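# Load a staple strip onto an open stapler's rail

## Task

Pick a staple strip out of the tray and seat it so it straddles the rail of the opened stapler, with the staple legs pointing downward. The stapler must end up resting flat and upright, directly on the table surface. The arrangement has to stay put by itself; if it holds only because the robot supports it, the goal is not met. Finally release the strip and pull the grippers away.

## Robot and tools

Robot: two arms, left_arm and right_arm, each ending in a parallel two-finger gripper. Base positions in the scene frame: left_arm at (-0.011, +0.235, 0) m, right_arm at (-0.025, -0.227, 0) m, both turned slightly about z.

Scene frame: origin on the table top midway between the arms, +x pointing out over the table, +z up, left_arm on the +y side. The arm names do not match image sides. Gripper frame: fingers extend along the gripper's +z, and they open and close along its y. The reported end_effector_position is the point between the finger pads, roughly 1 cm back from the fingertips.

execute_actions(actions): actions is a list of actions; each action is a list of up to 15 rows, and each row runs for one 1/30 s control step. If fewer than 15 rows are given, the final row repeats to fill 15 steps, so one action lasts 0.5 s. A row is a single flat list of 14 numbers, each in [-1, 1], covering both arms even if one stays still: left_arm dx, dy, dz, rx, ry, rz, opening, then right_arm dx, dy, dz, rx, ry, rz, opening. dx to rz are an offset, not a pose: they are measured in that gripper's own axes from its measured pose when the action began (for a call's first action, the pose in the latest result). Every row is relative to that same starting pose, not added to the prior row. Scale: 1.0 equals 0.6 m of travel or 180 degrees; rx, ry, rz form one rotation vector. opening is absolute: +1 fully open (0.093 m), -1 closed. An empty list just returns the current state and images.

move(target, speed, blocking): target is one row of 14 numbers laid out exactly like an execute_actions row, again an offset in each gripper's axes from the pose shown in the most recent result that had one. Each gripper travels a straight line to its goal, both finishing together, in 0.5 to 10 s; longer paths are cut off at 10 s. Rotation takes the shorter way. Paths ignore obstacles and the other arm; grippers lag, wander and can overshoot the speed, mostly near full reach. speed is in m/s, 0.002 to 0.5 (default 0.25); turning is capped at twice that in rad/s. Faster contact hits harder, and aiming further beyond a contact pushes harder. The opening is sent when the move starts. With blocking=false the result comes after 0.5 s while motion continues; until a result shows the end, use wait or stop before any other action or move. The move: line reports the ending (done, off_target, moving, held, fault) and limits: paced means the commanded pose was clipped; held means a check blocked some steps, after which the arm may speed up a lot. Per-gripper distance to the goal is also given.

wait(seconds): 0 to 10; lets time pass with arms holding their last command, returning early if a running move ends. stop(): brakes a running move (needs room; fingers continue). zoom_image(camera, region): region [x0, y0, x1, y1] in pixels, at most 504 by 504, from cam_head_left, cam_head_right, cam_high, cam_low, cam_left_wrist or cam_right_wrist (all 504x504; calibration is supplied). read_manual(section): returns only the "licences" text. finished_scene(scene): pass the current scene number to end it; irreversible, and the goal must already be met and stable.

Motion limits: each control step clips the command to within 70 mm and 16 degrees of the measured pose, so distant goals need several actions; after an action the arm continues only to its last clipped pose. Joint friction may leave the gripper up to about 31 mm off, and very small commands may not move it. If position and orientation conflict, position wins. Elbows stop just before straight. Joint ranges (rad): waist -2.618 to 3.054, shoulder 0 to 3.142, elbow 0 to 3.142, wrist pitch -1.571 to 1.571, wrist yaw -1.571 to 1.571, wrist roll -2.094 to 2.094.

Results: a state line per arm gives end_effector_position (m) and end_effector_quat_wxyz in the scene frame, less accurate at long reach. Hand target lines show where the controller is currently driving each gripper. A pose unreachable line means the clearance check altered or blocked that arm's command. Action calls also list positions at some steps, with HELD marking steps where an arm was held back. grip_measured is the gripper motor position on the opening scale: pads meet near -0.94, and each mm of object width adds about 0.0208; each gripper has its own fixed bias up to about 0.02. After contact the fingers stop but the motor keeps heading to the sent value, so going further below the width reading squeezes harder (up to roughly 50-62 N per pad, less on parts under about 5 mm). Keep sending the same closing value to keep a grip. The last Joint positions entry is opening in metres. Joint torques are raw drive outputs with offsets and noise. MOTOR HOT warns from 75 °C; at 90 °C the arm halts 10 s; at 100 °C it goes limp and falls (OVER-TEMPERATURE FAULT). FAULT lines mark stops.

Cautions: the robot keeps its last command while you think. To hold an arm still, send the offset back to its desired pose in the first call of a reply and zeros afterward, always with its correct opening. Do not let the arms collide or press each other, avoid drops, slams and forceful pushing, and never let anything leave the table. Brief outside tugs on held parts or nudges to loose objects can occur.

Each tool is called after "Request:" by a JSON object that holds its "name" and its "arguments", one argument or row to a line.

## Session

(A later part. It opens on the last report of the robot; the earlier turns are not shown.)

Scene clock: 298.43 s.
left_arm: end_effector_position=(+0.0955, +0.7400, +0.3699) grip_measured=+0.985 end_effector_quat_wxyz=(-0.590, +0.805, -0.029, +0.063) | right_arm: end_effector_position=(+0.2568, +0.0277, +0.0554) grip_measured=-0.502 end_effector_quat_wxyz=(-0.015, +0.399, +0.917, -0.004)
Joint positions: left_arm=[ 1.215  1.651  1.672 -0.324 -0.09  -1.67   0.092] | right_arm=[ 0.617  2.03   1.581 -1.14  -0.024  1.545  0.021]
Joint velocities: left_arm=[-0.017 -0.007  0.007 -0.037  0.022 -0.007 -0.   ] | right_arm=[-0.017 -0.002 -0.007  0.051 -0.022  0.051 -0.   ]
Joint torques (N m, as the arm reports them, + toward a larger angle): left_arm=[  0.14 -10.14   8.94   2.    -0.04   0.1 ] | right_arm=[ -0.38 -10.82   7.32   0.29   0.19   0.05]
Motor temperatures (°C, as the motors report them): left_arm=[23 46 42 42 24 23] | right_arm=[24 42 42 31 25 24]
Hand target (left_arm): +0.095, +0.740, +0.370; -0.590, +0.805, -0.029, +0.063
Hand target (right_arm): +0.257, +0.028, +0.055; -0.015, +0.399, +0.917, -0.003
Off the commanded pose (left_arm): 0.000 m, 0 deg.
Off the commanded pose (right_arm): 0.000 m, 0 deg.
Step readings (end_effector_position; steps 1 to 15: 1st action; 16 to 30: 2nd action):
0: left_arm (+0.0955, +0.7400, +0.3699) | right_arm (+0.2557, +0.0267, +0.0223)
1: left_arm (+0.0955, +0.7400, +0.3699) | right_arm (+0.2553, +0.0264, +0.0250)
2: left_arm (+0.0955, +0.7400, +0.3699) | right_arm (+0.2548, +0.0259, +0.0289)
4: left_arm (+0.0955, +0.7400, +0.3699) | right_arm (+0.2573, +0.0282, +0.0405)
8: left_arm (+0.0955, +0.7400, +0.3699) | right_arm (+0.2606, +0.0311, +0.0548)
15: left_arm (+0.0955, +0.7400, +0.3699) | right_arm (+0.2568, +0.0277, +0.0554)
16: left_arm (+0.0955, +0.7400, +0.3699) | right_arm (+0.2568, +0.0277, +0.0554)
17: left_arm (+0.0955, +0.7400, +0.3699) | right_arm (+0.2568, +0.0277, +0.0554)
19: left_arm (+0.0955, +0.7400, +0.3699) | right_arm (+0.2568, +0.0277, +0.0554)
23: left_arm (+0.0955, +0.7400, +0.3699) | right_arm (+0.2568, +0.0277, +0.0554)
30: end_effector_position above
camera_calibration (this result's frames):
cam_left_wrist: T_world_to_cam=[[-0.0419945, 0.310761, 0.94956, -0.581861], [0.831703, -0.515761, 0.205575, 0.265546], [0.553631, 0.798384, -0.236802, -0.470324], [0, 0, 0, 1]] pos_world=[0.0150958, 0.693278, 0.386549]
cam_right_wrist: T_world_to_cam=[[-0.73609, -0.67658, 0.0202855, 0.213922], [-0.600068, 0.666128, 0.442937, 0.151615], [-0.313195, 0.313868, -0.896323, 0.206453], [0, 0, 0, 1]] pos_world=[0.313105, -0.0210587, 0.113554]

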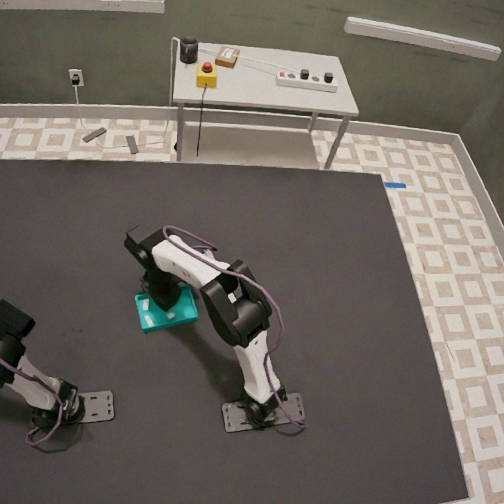

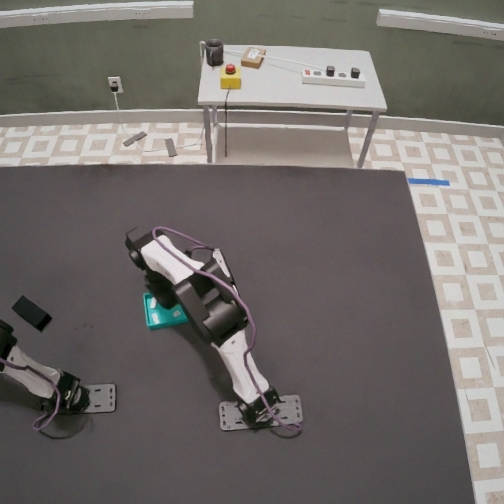

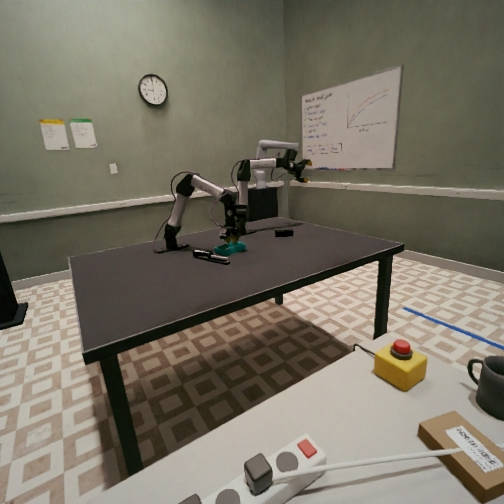

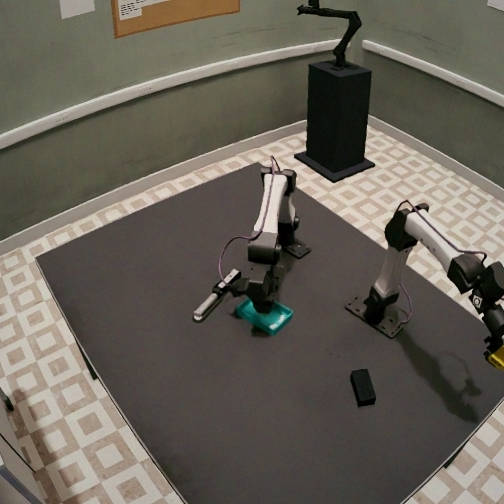

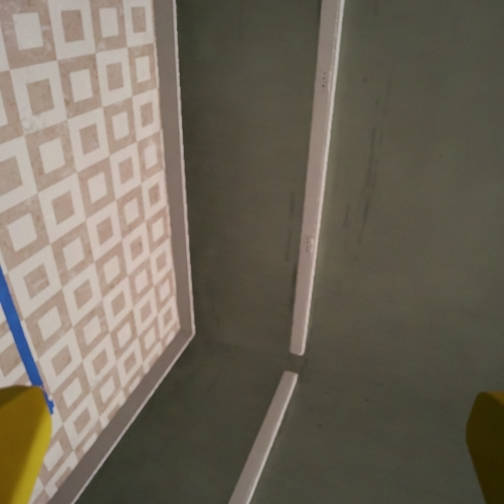

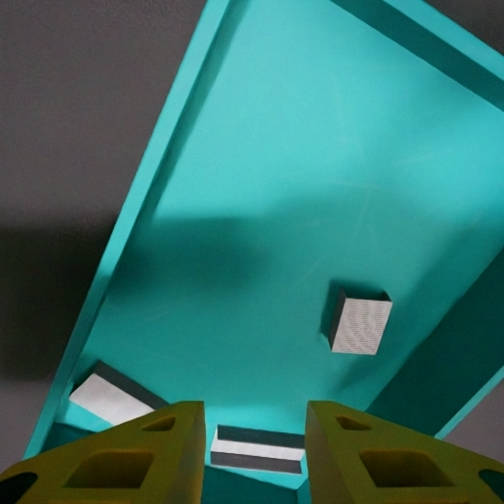

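Request:
{"name": "execute_actions", "arguments": {
  "actions": [
    [[0,0,0,0,0,0,1,-0.018,-0.045,0,0,0,0,-0.6]],
    [[0,0,0,0,0,0,1,0,-0.01,0.035,0,0,0,-0.6]],
    [[0,0,0,0,0,0,1,0,0,0,0,0,0,-0.6]]
  ]
}}

Request:
{"name": "zoom_image", "arguments": {
  "camera": "cam_right_wrist",
  "region": [0,0,504,504]
}}

Scene clock: 323.23 s.
left_arm: end_effector_position=(+0.0955, +0.7400, +0.3699) grip_measured=+0.985 end_effector_quat_wxyz=(-0.590, +0.805, -0.029, +0.063) | right_arm: end_effector_position=(+0.2427, +0.0023, +0.0419) grip_measured=-0.598 end_effector_quat_wxyz=(-0.014, +0.401, +0.916, -0.001)
Joint positions: left_arm=[ 1.215  1.651  1.672 -0.324 -0.09  -1.67   0.092] | right_arm=[ 0.589  1.937  1.392 -1.039 -0.024  1.523  0.016]
Joint velocities: left_arm=[-0.002 -0.002 -0.002  0.007 -0.066  0.037 -0.001] | right_arm=[ 0.012  0.012 -0.022  0.022 -0.066 -0.037 -0.001]
Joint torques (N m, as the arm reports them, + toward a larger angle): left_arm=[  0.19 -10.09   8.96   2.    -0.04   0.09] | right_arm=[-0.23 -9.93  7.12  0.31  0.17  0.09]
Motor temperatures (°C, as the motors report them): left_arm=[23 46 42 43 24 23] | right_arm=[24 46 43 30 25 24]
Hand target (left_arm): +0.095, +0.740, +0.370; -0.590, +0.805, -0.029, +0.063
Hand target (right_arm): +0.243, +0.002, +0.042; -0.014, +0.401, +0.916, -0.001
Off the commanded pose (left_arm): 0.000 m, 0 deg.
Off the commanded pose (right_arm): 0.000 m, 0 deg.
Step readings (end_effector_position; steps 1 to 15: 1st action; 16 to 30: 2nd action; 31 to 45: 3rd action):
0: left_arm (+0.0955, +0.7400, +0.3699) | right_arm (+0.2568, +0.0277, +0.0554)
1: left_arm (+0.0955, +0.7400, +0.3699) | right_arm (+0.2564, +0.0266, +0.0546)
2: left_arm (+0.0955, +0.7400, +0.3699) | right_arm (+0.2528, +0.0217, +0.0536)
4: left_arm (+0.0955, +0.7400, +0.3699) | right_arm (+0.2450, +0.0098, +0.0543)
8: left_arm (+0.0955, +0.7400, +0.3699) | right_arm (+0.2446, +0.0041, +0.0572)
15: left_arm (+0.0955, +0.7400, +0.3699) | right_arm (+0.2456, +0.0048, +0.0575)
16: left_arm (+0.0955, +0.7400, +0.3699) | right_arm (+0.2459, +0.0050, +0.0556)
17: left_arm (+0.0955, +0.7400, +0.3699) | right_arm (+0.2452, +0.0044, +0.0523)
19: left_arm (+0.0955, +0.7400, +0.3699) | right_arm (+0.2414, +0.0012, +0.0455)
23: left_arm (+0.0955, +0.7400, +0.3699) | right_arm (+0.2395, -0.0003, +0.0420)
30: left_arm (+0.0955, +0.7400, +0.3699) | right_arm (+0.2427, +0.0023, +0.0419)
31: left_arm (+0.0955, +0.7400, +0.3699) | right_arm (+0.2427, +0.0023, +0.0419)
32: left_arm (+0.0955, +0.7400, +0.3699) | right_arm (+0.2427, +0.0023, +0.0419)
34: left_arm (+0.0955, +0.7400, +0.3699) | right_arm (+0.2427, +0.0023, +0.0419)
38: left_arm (+0.0955, +0.7400, +0.3699) | right_arm (+0.2427, +0.0023, +0.0419)
45: end_effector_position above
camera_calibration (this result's frames):
cam_left_wrist: T_world_to_cam=[[-0.0419945, 0.310761, 0.94956, -0.581861], [0.831703, -0.515761, 0.205575, 0.265546], [0.553631, 0.798384, -0.236802, -0.470324], [0, 0, 0, 1]] pos_world=[0.0150958, 0.693278, 0.386549]
cam_right_wrist: T_world_to_cam=[[-0.740028, -0.672421, 0.0144123, 0.187848], [-0.598112, 0.667746, 0.443144, 0.165553], [-0.307603, 0.319319, -0.896334, 0.19652], [0, 0, 0, 1]] pos_world=[0.298482, -0.0469875, 0.100077]

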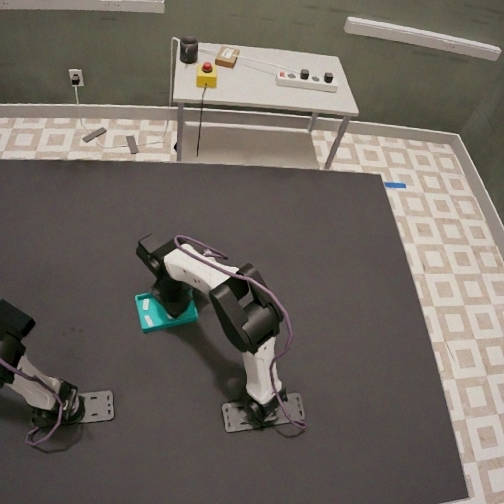

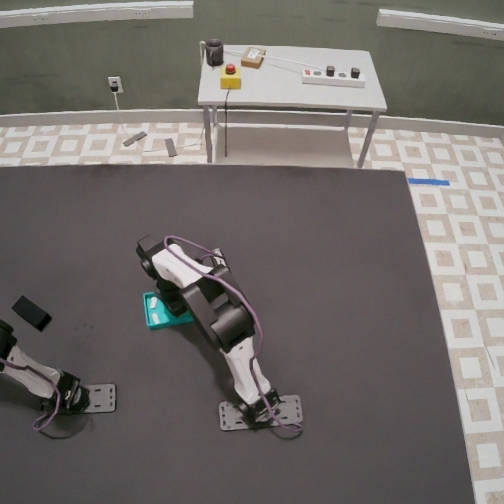

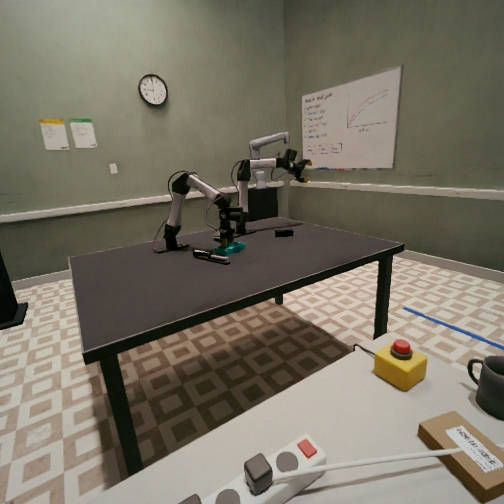

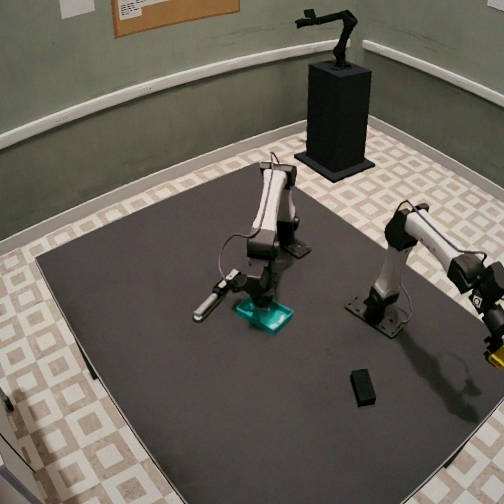

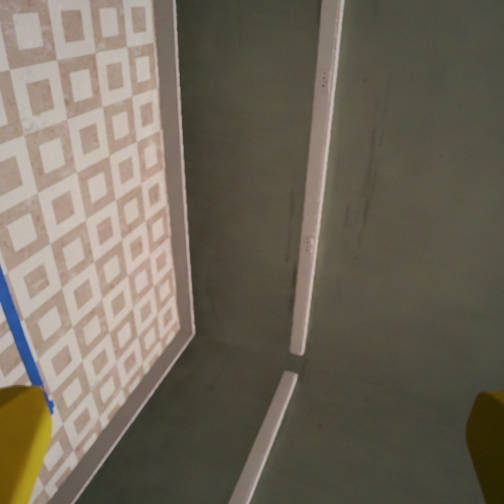

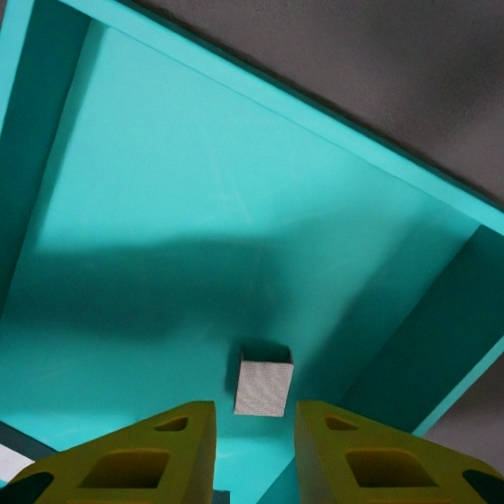

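Region (0, 0, 504, 504) of cam_right_wrist's 504x504 image, scaled by 1.000.

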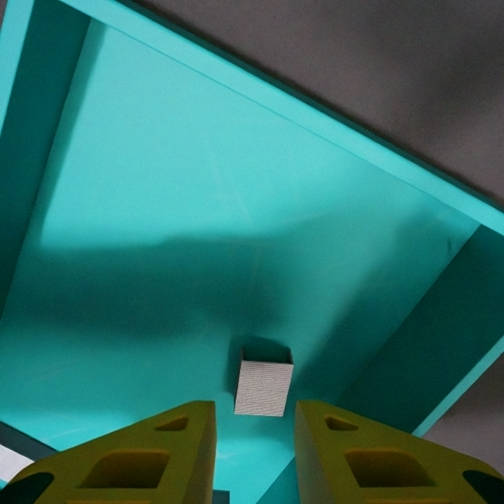

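Request:
{"name": "execute_actions", "arguments": {
  "actions": [
    [[0,0,0,0,0,0,1,-0.004,-0.005,0.032,0,0,0,-0.62]],
    [[0,0,0,0,0,0,1,0,0,0,0,0,0,-0.62]]
  ]
}}

Scene clock: 332.03 s.
left_arm: end_effector_position=(+0.0955, +0.7400, +0.3699) grip_measured=+0.985 end_effector_quat_wxyz=(-0.590, +0.805, -0.029, +0.063) | right_arm: end_effector_position=(+0.2435, +0.0030, +0.0316) grip_measured=-0.618 end_effector_quat_wxyz=(-0.010, +0.401, +0.916, +0.008)
Joint positions: left_arm=[ 1.215  1.651  1.672 -0.324 -0.09  -1.67   0.092] | right_arm=[ 0.589  1.937  1.349 -0.978 -0.024  1.523  0.016]
Joint velocities: left_arm=[-0.002  0.017  0.002 -0.007 -0.081 -0.051 -0.   ] | right_arm=[-0.002  0.017 -0.012 -0.037 -0.051 -0.037  0.001]
Joint torques (N m, as the arm reports them, + toward a larger angle): left_arm=[  0.22 -10.11   8.98   2.01  -0.05   0.12] | right_arm=[-0.28 -9.71  6.87  0.32  0.15  0.07]
Motor temperatures (°C, as the motors report them): left_arm=[23 46 42 43 24 23] | right_arm=[24 46 43 30 25 24]
Hand target (left_arm): +0.095, +0.740, +0.370; -0.590, +0.805, -0.029, +0.063
Hand target (right_arm): +0.243, +0.003, +0.032; -0.010, +0.401, +0.916, +0.008
Off the commanded pose (left_arm): 0.000 m, 0 deg.
Off the commanded pose (right_arm): 0.000 m, 0 deg.
Step readings (end_effector_position; steps 1 to 15: 1st action; 16 to 30: 2nd action):
0: left_arm (+0.0955, +0.7400, +0.3699) | right_arm (+0.2427, +0.0023, +0.0419)
1: left_arm (+0.0955, +0.7400, +0.3699) | right_arm (+0.2429, +0.0025, +0.0403)
2: left_arm (+0.0955, +0.7400, +0.3699) | right_arm (+0.2432, +0.0027, +0.0382)
4: left_arm (+0.0955, +0.7400, +0.3699) | right_arm (+0.2413, +0.0011, +0.0337)
8: left_arm (+0.0955, +0.7400, +0.3699) | right_arm (+0.2410, +0.0009, +0.0316)
15: left_arm (+0.0955, +0.7400, +0.3699) | right_arm (+0.2435, +0.0030, +0.0316)
16: left_arm (+0.0955, +0.7400, +0.3699) | right_arm (+0.2435, +0.0030, +0.0316)
17: left_arm (+0.0955, +0.7400, +0.3699) | right_arm (+0.2435, +0.0030, +0.0316)
19: left_arm (+0.0955, +0.7400, +0.3699) | right_arm (+0.2435, +0.0030, +0.0316)
23: left_arm (+0.0955, +0.7400, +0.3699) | right_arm (+0.2435, +0.0030, +0.0316)
30: end_effector_position above
camera_calibration (this result's frames):
cam_left_wrist: T_world_to_cam=[[-0.0419945, 0.310761, 0.94956, -0.581861], [0.831703, -0.515761, 0.205575, 0.265546], [0.553631, 0.798384, -0.236802, -0.470324], [0, 0, 0, 1]] pos_world=[0.0150958, 0.693278, 0.386549]
cam_right_wrist: T_world_to_cam=[[-0.740101, -0.672482, -0.00426384, 0.189645], [-0.604461, 0.662435, 0.442501, 0.171739], [-0.29475, 0.330073, -0.896758, 0.184156], [0, 0, 0, 1]] pos_world=[0.298446, -0.0470178, 0.0899574]

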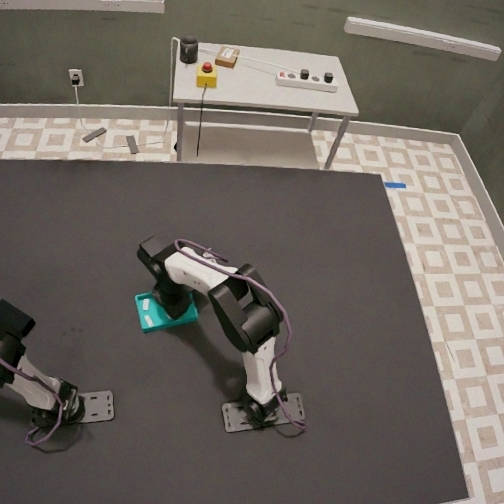

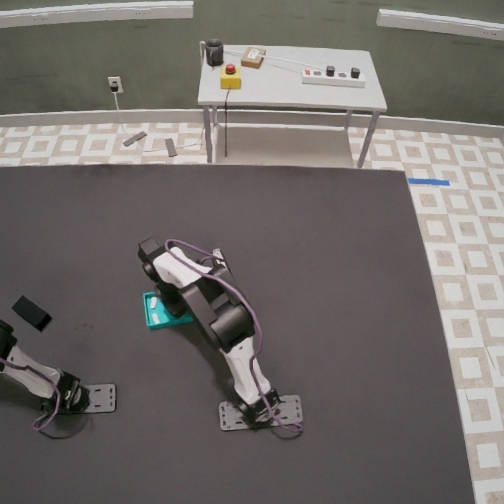

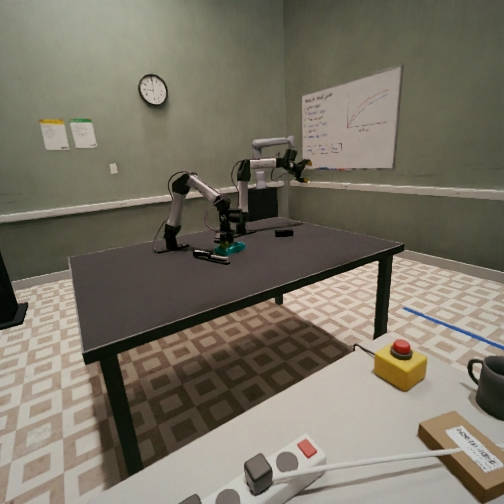

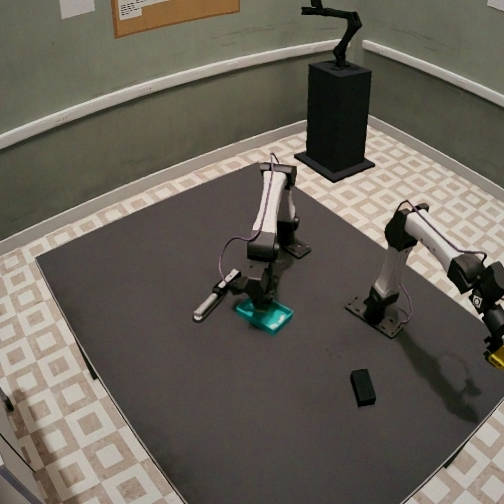

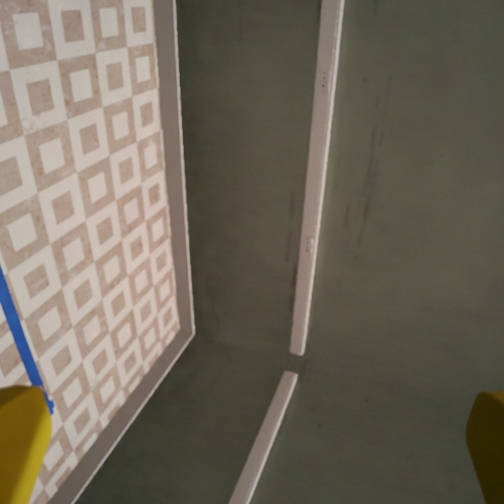

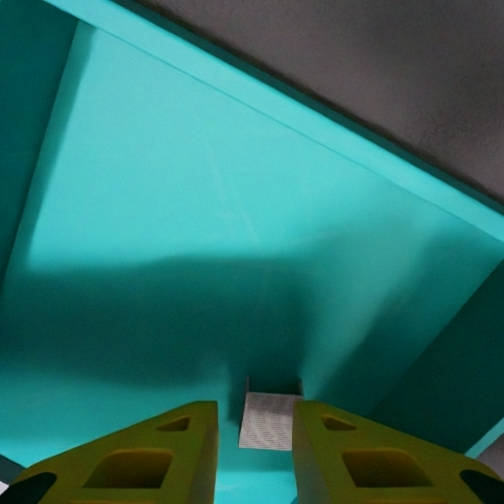

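Request:
{"name": "execute_actions", "arguments": {
  "actions": [
    [[0,0,0,0,0,0,1,0,-0.016,0,0.02,0,0,-0.55]],
    [[0,0,0,0,0,0,1,0,0,0,0,0,0,-0.55]]
  ]
}}

Request:
{"name": "execute_actions", "arguments": {
  "actions": []
}}

Scene clock: 337.40 s.
left_arm: end_effector_position=(+0.0955, +0.7400, +0.3699) grip_measured=+0.985 end_effector_quat_wxyz=(-0.590, +0.805, -0.029, +0.063) | right_arm: end_effector_position=(+0.2362, -0.0031, +0.0337) grip_measured=-0.552 end_effector_quat_wxyz=(-0.019, +0.402, +0.916, -0.011)
Joint positions: left_arm=[ 1.215  1.651  1.672 -0.324 -0.09  -1.67   0.092] | right_arm=[ 0.589  1.937  1.357 -1.028 -0.024  1.523  0.019]
Joint velocities: left_arm=[ 0.002 -0.022  0.022 -0.022 -0.066  0.037  0.001] | right_arm=[-0.012  0.012 -0.017  0.007 -0.081 -0.007 -0.   ]
Joint torques (N m, as the arm reports them, + toward a larger angle): left_arm=[  0.17 -10.16   8.93   2.02  -0.04   0.11] | right_arm=[-0.44 -9.76  6.87  0.24  0.18  0.05]
Motor temperatures (°C, as the motors report them): left_arm=[23 46 42 43 24 23] | right_arm=[24 46 44 30 25 24]
Hand target (left_arm): +0.095, +0.740, +0.370; -0.590, +0.805, -0.029, +0.063
Hand target (right_arm): +0.236, -0.003, +0.034; -0.019, +0.402, +0.916, -0.011
Off the commanded pose (left_arm): 0.000 m, 0 deg.
Off the commanded pose (right_arm): 0.000 m, 0 deg.
Step readings (end_effector_position; steps 1 to 15: 1st action; 16 to 30: 2nd action):
0: left_arm (+0.0955, +0.7400, +0.3699) | right_arm (+0.2435, +0.0030, +0.0316)
1: left_arm (+0.0955, +0.7400, +0.3699) | right_arm (+0.2428, +0.0024, +0.0319)
2: left_arm (+0.0955, +0.7400, +0.3699) | right_arm (+0.2415, +0.0013, +0.0324)
4: left_arm (+0.0955, +0.7400, +0.3699) | right_arm (+0.2394, -0.0004, +0.0332)
8: left_arm (+0.0955, +0.7400, +0.3699) | right_arm (+0.2373, -0.0022, +0.0336)
15: left_arm (+0.0955, +0.7400, +0.3699) | right_arm (+0.2362, -0.0031, +0.0337)
16: left_arm (+0.0955, +0.7400, +0.3699) | right_arm (+0.2362, -0.0031, +0.0337)
17: left_arm (+0.0955, +0.7400, +0.3699) | right_arm (+0.2362, -0.0031, +0.0337)
19: left_arm (+0.0955, +0.7400, +0.3699) | right_arm (+0.2362, -0.0031, +0.0337)
23: left_arm (+0.0955, +0.7400, +0.3699) | right_arm (+0.2362, -0.0031, +0.0337)
30: end_effector_position above
camera_calibration (this result's frames):
cam_left_wrist: T_world_to_cam=[[-0.0419945, 0.310761, 0.94956, -0.581861], [0.831703, -0.515761, 0.205575, 0.265546], [0.553631, 0.798384, -0.236802, -0.470324], [0, 0, 0, 1]] pos_world=[0.0150958, 0.693278, 0.386549]
cam_right_wrist: T_world_to_cam=[[-0.739564, -0.672032, 0.0376545, 0.178669], [-0.590197, 0.674368, 0.443728, 0.167047], [-0.323593, 0.305942, -0.89537, 0.192647], [0, 0, 0, 1]] pos_world=[0.293067, -0.0515183, 0.0916392]

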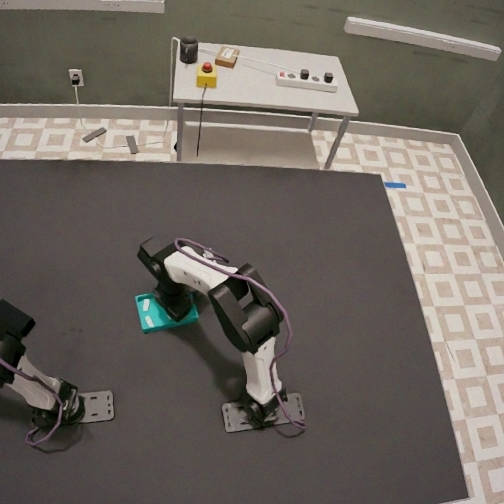

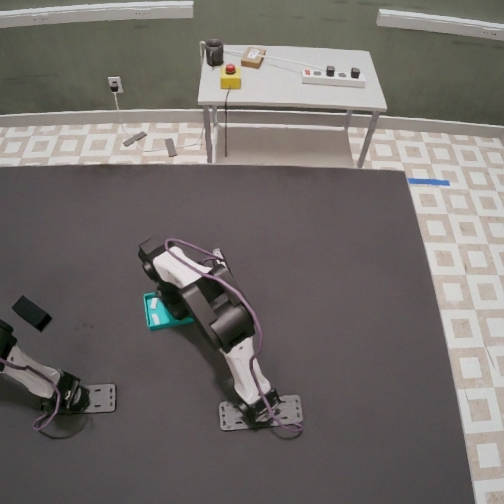

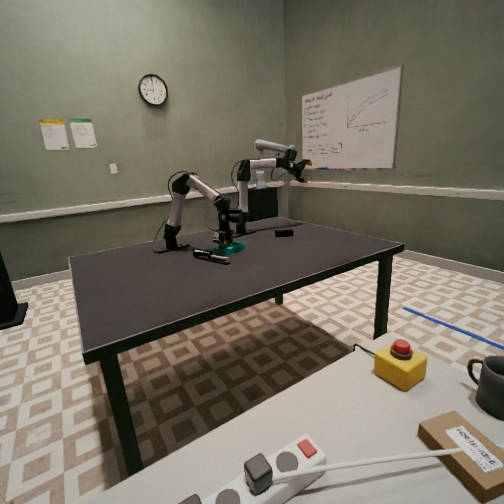

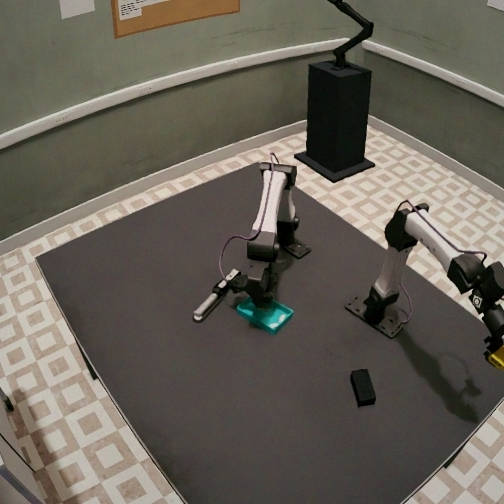

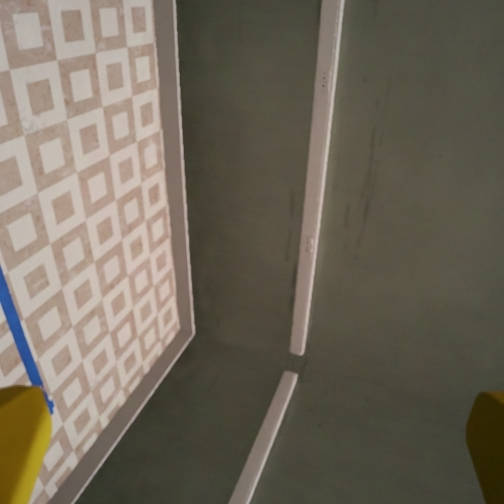

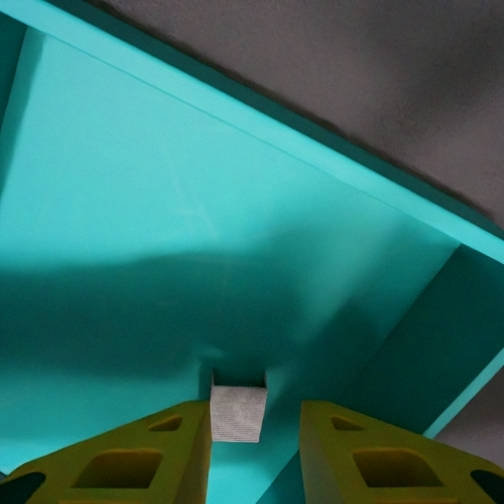

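Scene clock: 337.40 s.
left_arm: end_effector_position=(+0.0955, +0.7400, +0.3699) grip_measured=+0.985 end_effector_quat_wxyz=(-0.590, +0.805, -0.029, +0.063) | right_arm: end_effector_position=(+0.2362, -0.0031, +0.0337) grip_measured=-0.552 end_effector_quat_wxyz=(-0.019, +0.402, +0.916, -0.011)
Joint positions: left_arm=[ 1.215  1.651  1.672 -0.324 -0.09  -1.67   0.092] | right_arm=[ 0.589  1.937  1.357 -1.028 -0.024  1.523  0.019]
Joint velocities: left_arm=[ 0.002 -0.022  0.022 -0.022 -0.066  0.037  0.001] | right_arm=[-0.012  0.012 -0.017  0.007 -0.081 -0.007 -0.   ]
Joint torques (N m, as the arm reports them, + toward a larger angle): left_arm=[  0.17 -10.16   8.93   2.02  -0.04   0.11] | right_arm=[-0.44 -9.76  6.87  0.24  0.18  0.05]
Motor temperatures (°C, as the motors report them): left_arm=[23 46 42 43 24 23] | right_arm=[24 46 44 30 25 24]
Hand target (left_arm): +0.095, +0.740, +0.370; -0.590, +0.805, -0.029, +0.063
Hand target (right_arm): +0.236, -0.003, +0.034; -0.019, +0.402, +0.916, -0.011
Off the commanded pose (left_arm): 0.000 m, 0 deg.
Off the commanded pose (right_arm): 0.000 m, 0 deg.
camera_calibration (this result's frames):
cam_left_wrist: T_world_to_cam=[[-0.0419945, 0.310761, 0.94956, -0.581861], [0.831703, -0.515761, 0.205575, 0.265546], [0.553631, 0.798384, -0.236802, -0.470324], [0, 0, 0, 1]] pos_world=[0.0150958, 0.693278, 0.386549]
cam_right_wrist: T_world_to_cam=[[-0.739564, -0.672032, 0.0376545, 0.178669], [-0.590197, 0.674368, 0.443728, 0.167047], [-0.323593, 0.305942, -0.89537, 0.192647], [0, 0, 0, 1]] pos_world=[0.293067, -0.0515183, 0.0916392]

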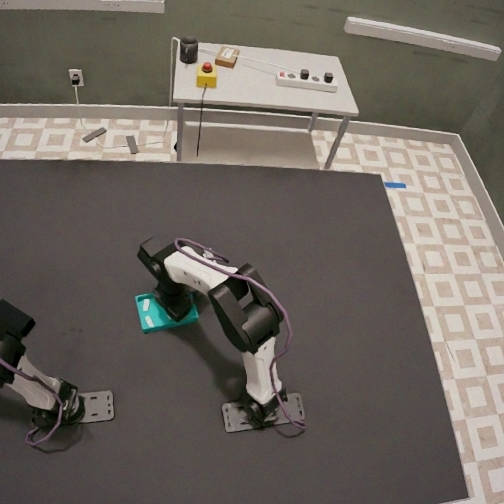

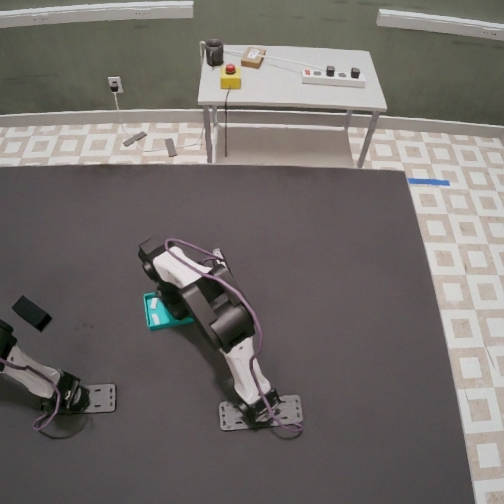

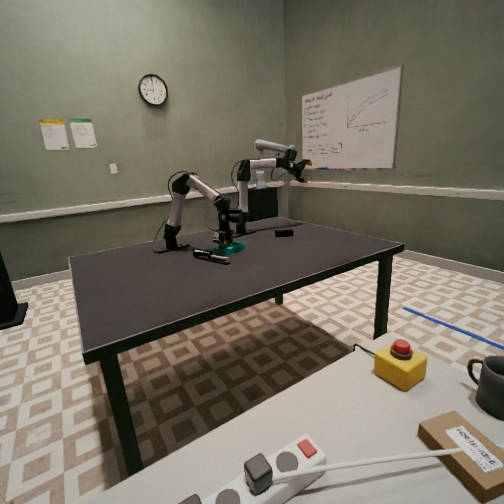

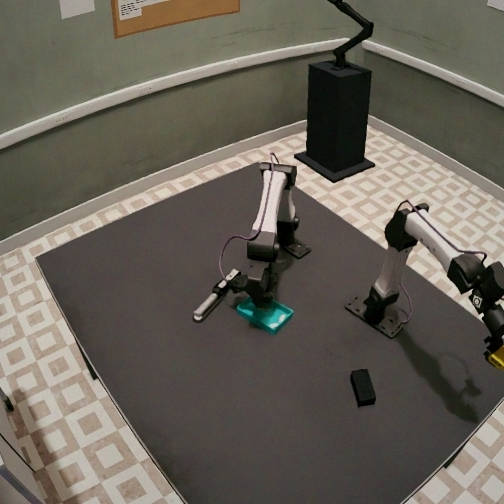

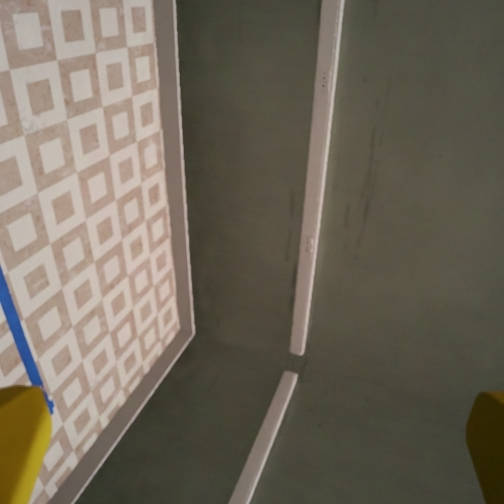

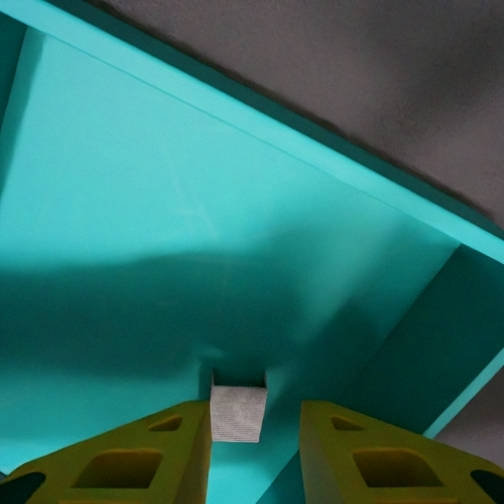

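Request:
{"name": "execute_actions", "arguments": {
  "actions": [
    [[0,0,0,0,0,0,1,0,0,0.034,0,0,0,-0.6]],
    [[0,0,0,0,0,0,1,0,0,0,0,0,0,-0.6]]
  ]
}}

Scene clock: 342.80 s.
left_arm: end_effector_position=(+0.0955, +0.7400, +0.3699) grip_measured=+0.985 end_effector_quat_wxyz=(-0.590, +0.805, -0.029, +0.063) | right_arm: end_effector_position=(+0.2412, +0.0011, +0.0276) grip_measured=-0.598 end_effector_quat_wxyz=(-0.011, +0.401, +0.916, +0.004)
Joint positions: left_arm=[ 1.215  1.651  1.672 -0.324 -0.09  -1.67   0.092] | right_arm=[ 0.589  1.938  1.334 -0.968 -0.024  1.523  0.016]
Joint velocities: left_arm=[ 0.007 -0.022 -0.007 -0.022  0.007  0.051  0.   ] | right_arm=[ 0.007 -0.002  0.002 -0.022 -0.022 -0.022 -0.002]
Joint torques (N m, as the arm reports them, + toward a larger angle): left_arm=[  0.14 -10.14   8.97   2.    -0.02   0.1 ] | right_arm=[-0.33 -9.83  6.85  0.29  0.17  0.04]
Motor temperatures (°C, as the motors report them): left_arm=[23 46 42 43 24 23] | right_arm=[24 46 44 30 25 24]
Hand target (left_arm): +0.095, +0.740, +0.370; -0.590, +0.805, -0.029, +0.063
Hand target (right_arm): +0.241, +0.001, +0.028; -0.011, +0.401, +0.916, +0.004
Off the commanded pose (left_arm): 0.000 m, 0 deg.
Off the commanded pose (right_arm): 0.000 m, 0 deg.
Step readings (end_effector_position; steps 1 to 15: 1st action; 16 to 30: 2nd action):
0: left_arm (+0.0955, +0.7400, +0.3699) | right_arm (+0.2362, -0.0031, +0.0337)
1: left_arm (+0.0955, +0.7400, +0.3699) | right_arm (+0.2367, -0.0027, +0.0326)
2: left_arm (+0.0955, +0.7400, +0.3699) | right_arm (+0.2374, -0.0021, +0.0310)
4: left_arm (+0.0955, +0.7400, +0.3699) | right_arm (+0.2379, -0.0017, +0.0294)
8: left_arm (+0.0955, +0.7400, +0.3699) | right_arm (+0.2401, +0.0002, +0.0281)
15: left_arm (+0.0955, +0.7400, +0.3699) | right_arm (+0.2412, +0.0011, +0.0276)
16: left_arm (+0.0955, +0.7400, +0.3699) | right_arm (+0.2412, +0.0011, +0.0276)
17: left_arm (+0.0955, +0.7400, +0.3699) | right_arm (+0.2412, +0.0011, +0.0276)
19: left_arm (+0.0955, +0.7400, +0.3699) | right_arm (+0.2412, +0.0011, +0.0276)
23: left_arm (+0.0955, +0.7400, +0.3699) | right_arm (+0.2412, +0.0011, +0.0276)
30: end_effector_position above
camera_calibration (this result's frames):
cam_left_wrist: T_world_to_cam=[[-0.0419945, 0.310761, 0.94956, -0.581861], [0.831703, -0.515761, 0.205575, 0.265546], [0.553631, 0.798384, -0.236802, -0.470324], [0, 0, 0, 1]] pos_world=[0.0150958, 0.693278, 0.386549]
cam_right_wrist: T_world_to_cam=[[-0.740105, -0.672485, 0.00297812, 0.186514], [-0.602, 0.664493, 0.442769, 0.172788], [-0.299734, 0.325903, -0.896631, 0.181742], [0, 0, 0, 1]] pos_world=[0.296532, -0.0486188, 0.0858945]

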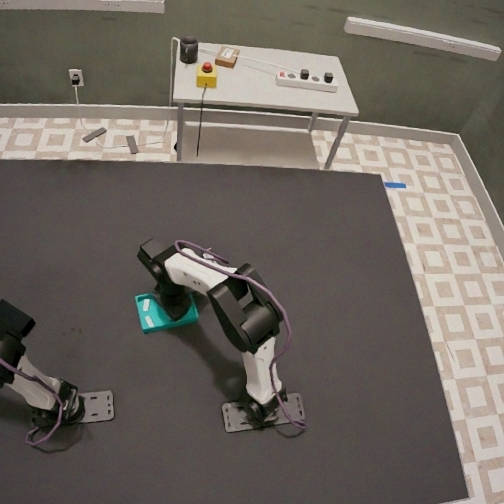

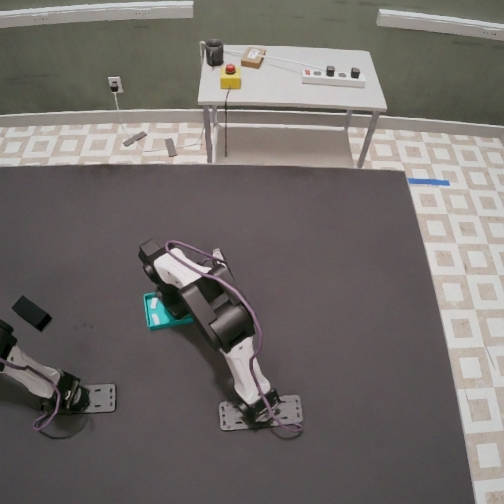

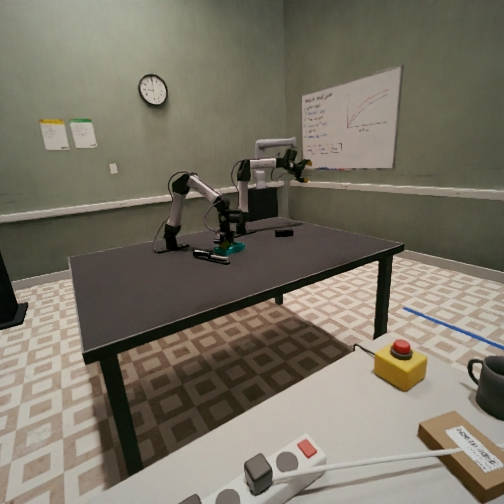

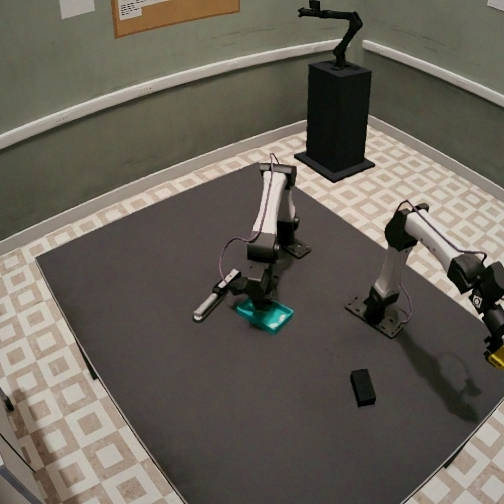

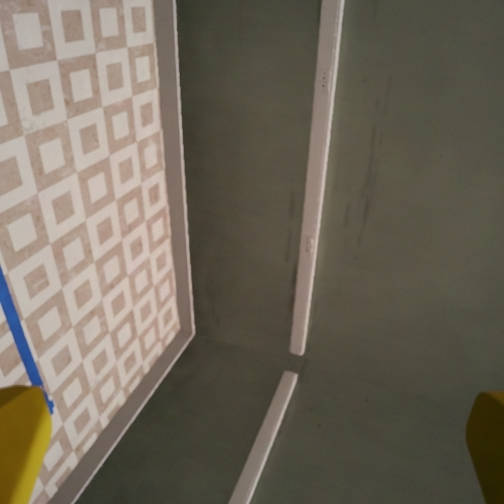

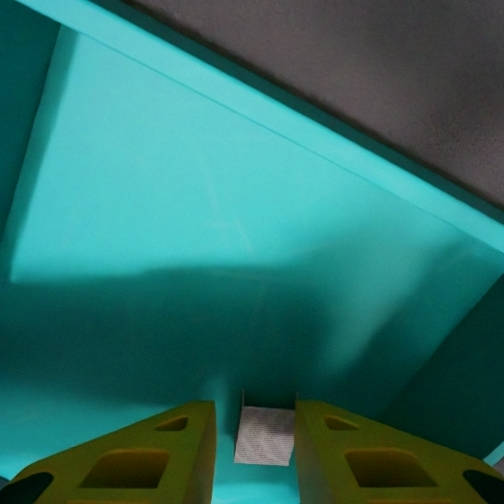

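Request:
{"name": "execute_actions", "arguments": {
  "actions": [
    [[0,0,0,0,0,0,1,0,-0.008,0,0.011,0,0,-0.55]],
    [[0,0,0,0,0,0,1,0,-0.008,0.03,0,0,0,-0.55]],
    [[0,0,0,0,0,0,1,0,0,0,0,0,0,-0.55]]
  ]
}}

Scene clock: 349.93 s.
left_arm: end_effector_position=(+0.0955, +0.7400, +0.3699) grip_measured=+0.985 end_effector_quat_wxyz=(-0.590, +0.805, -0.029, +0.063) | right_arm: end_effector_position=(+0.2388, -0.0008, +0.0257) grip_measured=-0.552 end_effector_quat_wxyz=(-0.011, +0.401, +0.916, +0.005)
Joint positions: left_arm=[ 1.215  1.651  1.672 -0.324 -0.09  -1.67   0.092] | right_arm=[ 0.589  1.929  1.312 -0.955 -0.025  1.523  0.019]
Joint velocities: left_arm=[ 0.007 -0.027 -0.017  0.022  0.051 -0.022 -0.   ] | right_arm=[-0.007 -0.007 -0.022 -0.022 -0.037 -0.037 -0.001]
Joint torques (N m, as the arm reports them, + toward a larger angle): left_arm=[  0.14 -10.17   8.92   2.02  -0.03   0.1 ] | right_arm=[-0.37 -9.52  6.85  0.31  0.14  0.03]
Motor temperatures (°C, as the motors report them): left_arm=[23 46 42 43 24 23] | right_arm=[24 46 44 30 25 24]
Hand target (left_arm): +0.095, +0.740, +0.370; -0.590, +0.805, -0.029, +0.063
Hand target (right_arm): +0.239, -0.001, +0.025; -0.011, +0.401, +0.916, +0.005
Off the commanded pose (left_arm): 0.000 m, 0 deg.
Off the commanded pose (right_arm): 0.001 m, 0 deg.
Step readings (end_effector_position; steps 1 to 15: 1st action; 16 to 30: 2nd action; 31 to 45: 3rd action):
0: left_arm (+0.0955, +0.7400, +0.3699) | right_arm (+0.2412, +0.0011, +0.0276)
1: left_arm (+0.0955, +0.7400, +0.3699) | right_arm (+0.2409, +0.0009, +0.0276)
2: left_arm (+0.0955, +0.7400, +0.3699) | right_arm (+0.2404, +0.0005, +0.0276)
4: left_arm (+0.0955, +0.7400, +0.3699) | right_arm (+0.2392, -0.0005, +0.0276)
8: left_arm (+0.0955, +0.7400, +0.3699) | right_arm (+0.2379, -0.0017, +0.0276)
15: left_arm (+0.0955, +0.7400, +0.3699) | right_arm (+0.2373, -0.0021, +0.0276)
16: left_arm (+0.0955, +0.7400, +0.3699) | right_arm (+0.2375, -0.0020, +0.0261)
17: left_arm (+0.0955, +0.7400, +0.3699) | right_arm (+0.2374, -0.0021, +0.0244)
19: left_arm (+0.0955, +0.7400, +0.3699) | right_arm (+0.2387, -0.0009, +0.0251)
23: left_arm (+0.0955, +0.7400, +0.3699) | right_arm (+0.2389, -0.0008, +0.0252)
30: left_arm (+0.0955, +0.7400, +0.3699) | right_arm (+0.2389, -0.0008, +0.0252)
31: left_arm (+0.0955, +0.7400, +0.3699) | right_arm (+0.2388, -0.0008, +0.0254)
32: left_arm (+0.0955, +0.7400, +0.3699) | right_arm (+0.2388, -0.0008, +0.0257)
34: left_arm (+0.0955, +0.7400, +0.3699) | right_arm (+0.2388, -0.0008, +0.0257)
38: left_arm (+0.0955, +0.7400, +0.3699) | right_arm (+0.2388, -0.0008, +0.0257)
45: end_effector_position above
camera_calibration (this result's frames):
cam_left_wrist: T_world_to_cam=[[-0.0419945, 0.310761, 0.94956, -0.581861], [0.831703, -0.515761, 0.205575, 0.265546], [0.553631, 0.798384, -0.236802, -0.470324], [0, 0, 0, 1]] pos_world=[0.0150958, 0.693278, 0.386549]
cam_right_wrist: T_world_to_cam=[[-0.740107, -0.672487, 0.0014379, 0.183501], [-0.60241, 0.66393, 0.443056, 0.173547], [-0.298904, 0.327043, -0.896493, 0.179758], [0, 0, 0, 1]] pos_world=[0.294087, -0.0506098, 0.0839963]

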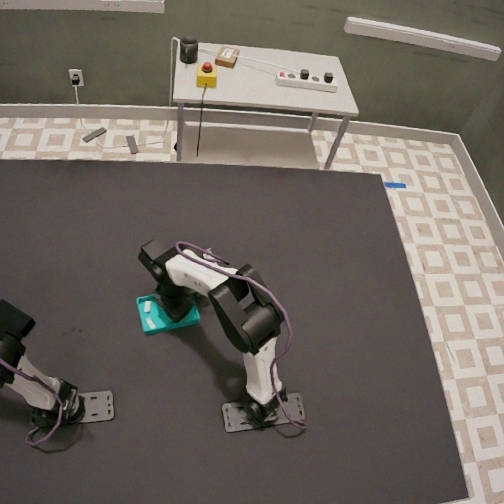

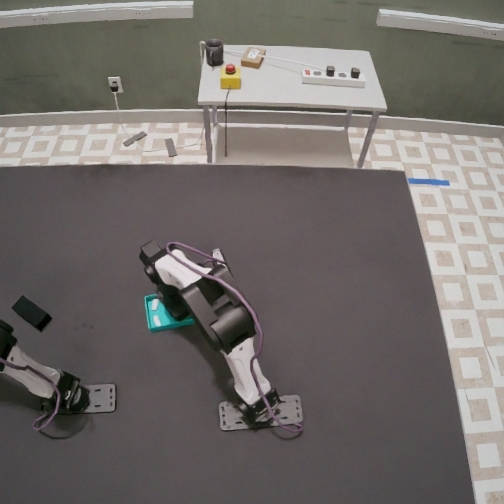

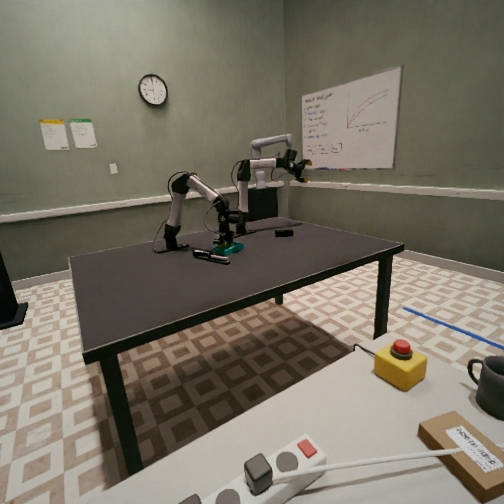

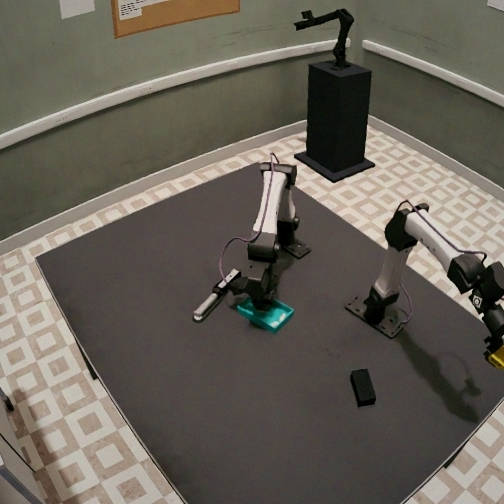

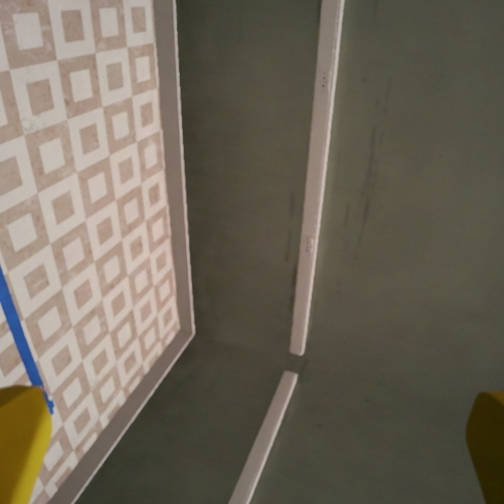

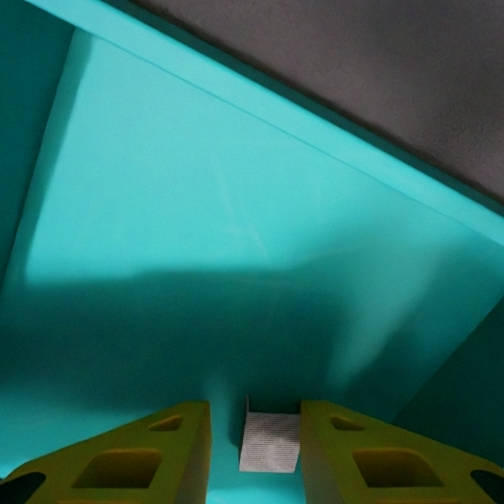

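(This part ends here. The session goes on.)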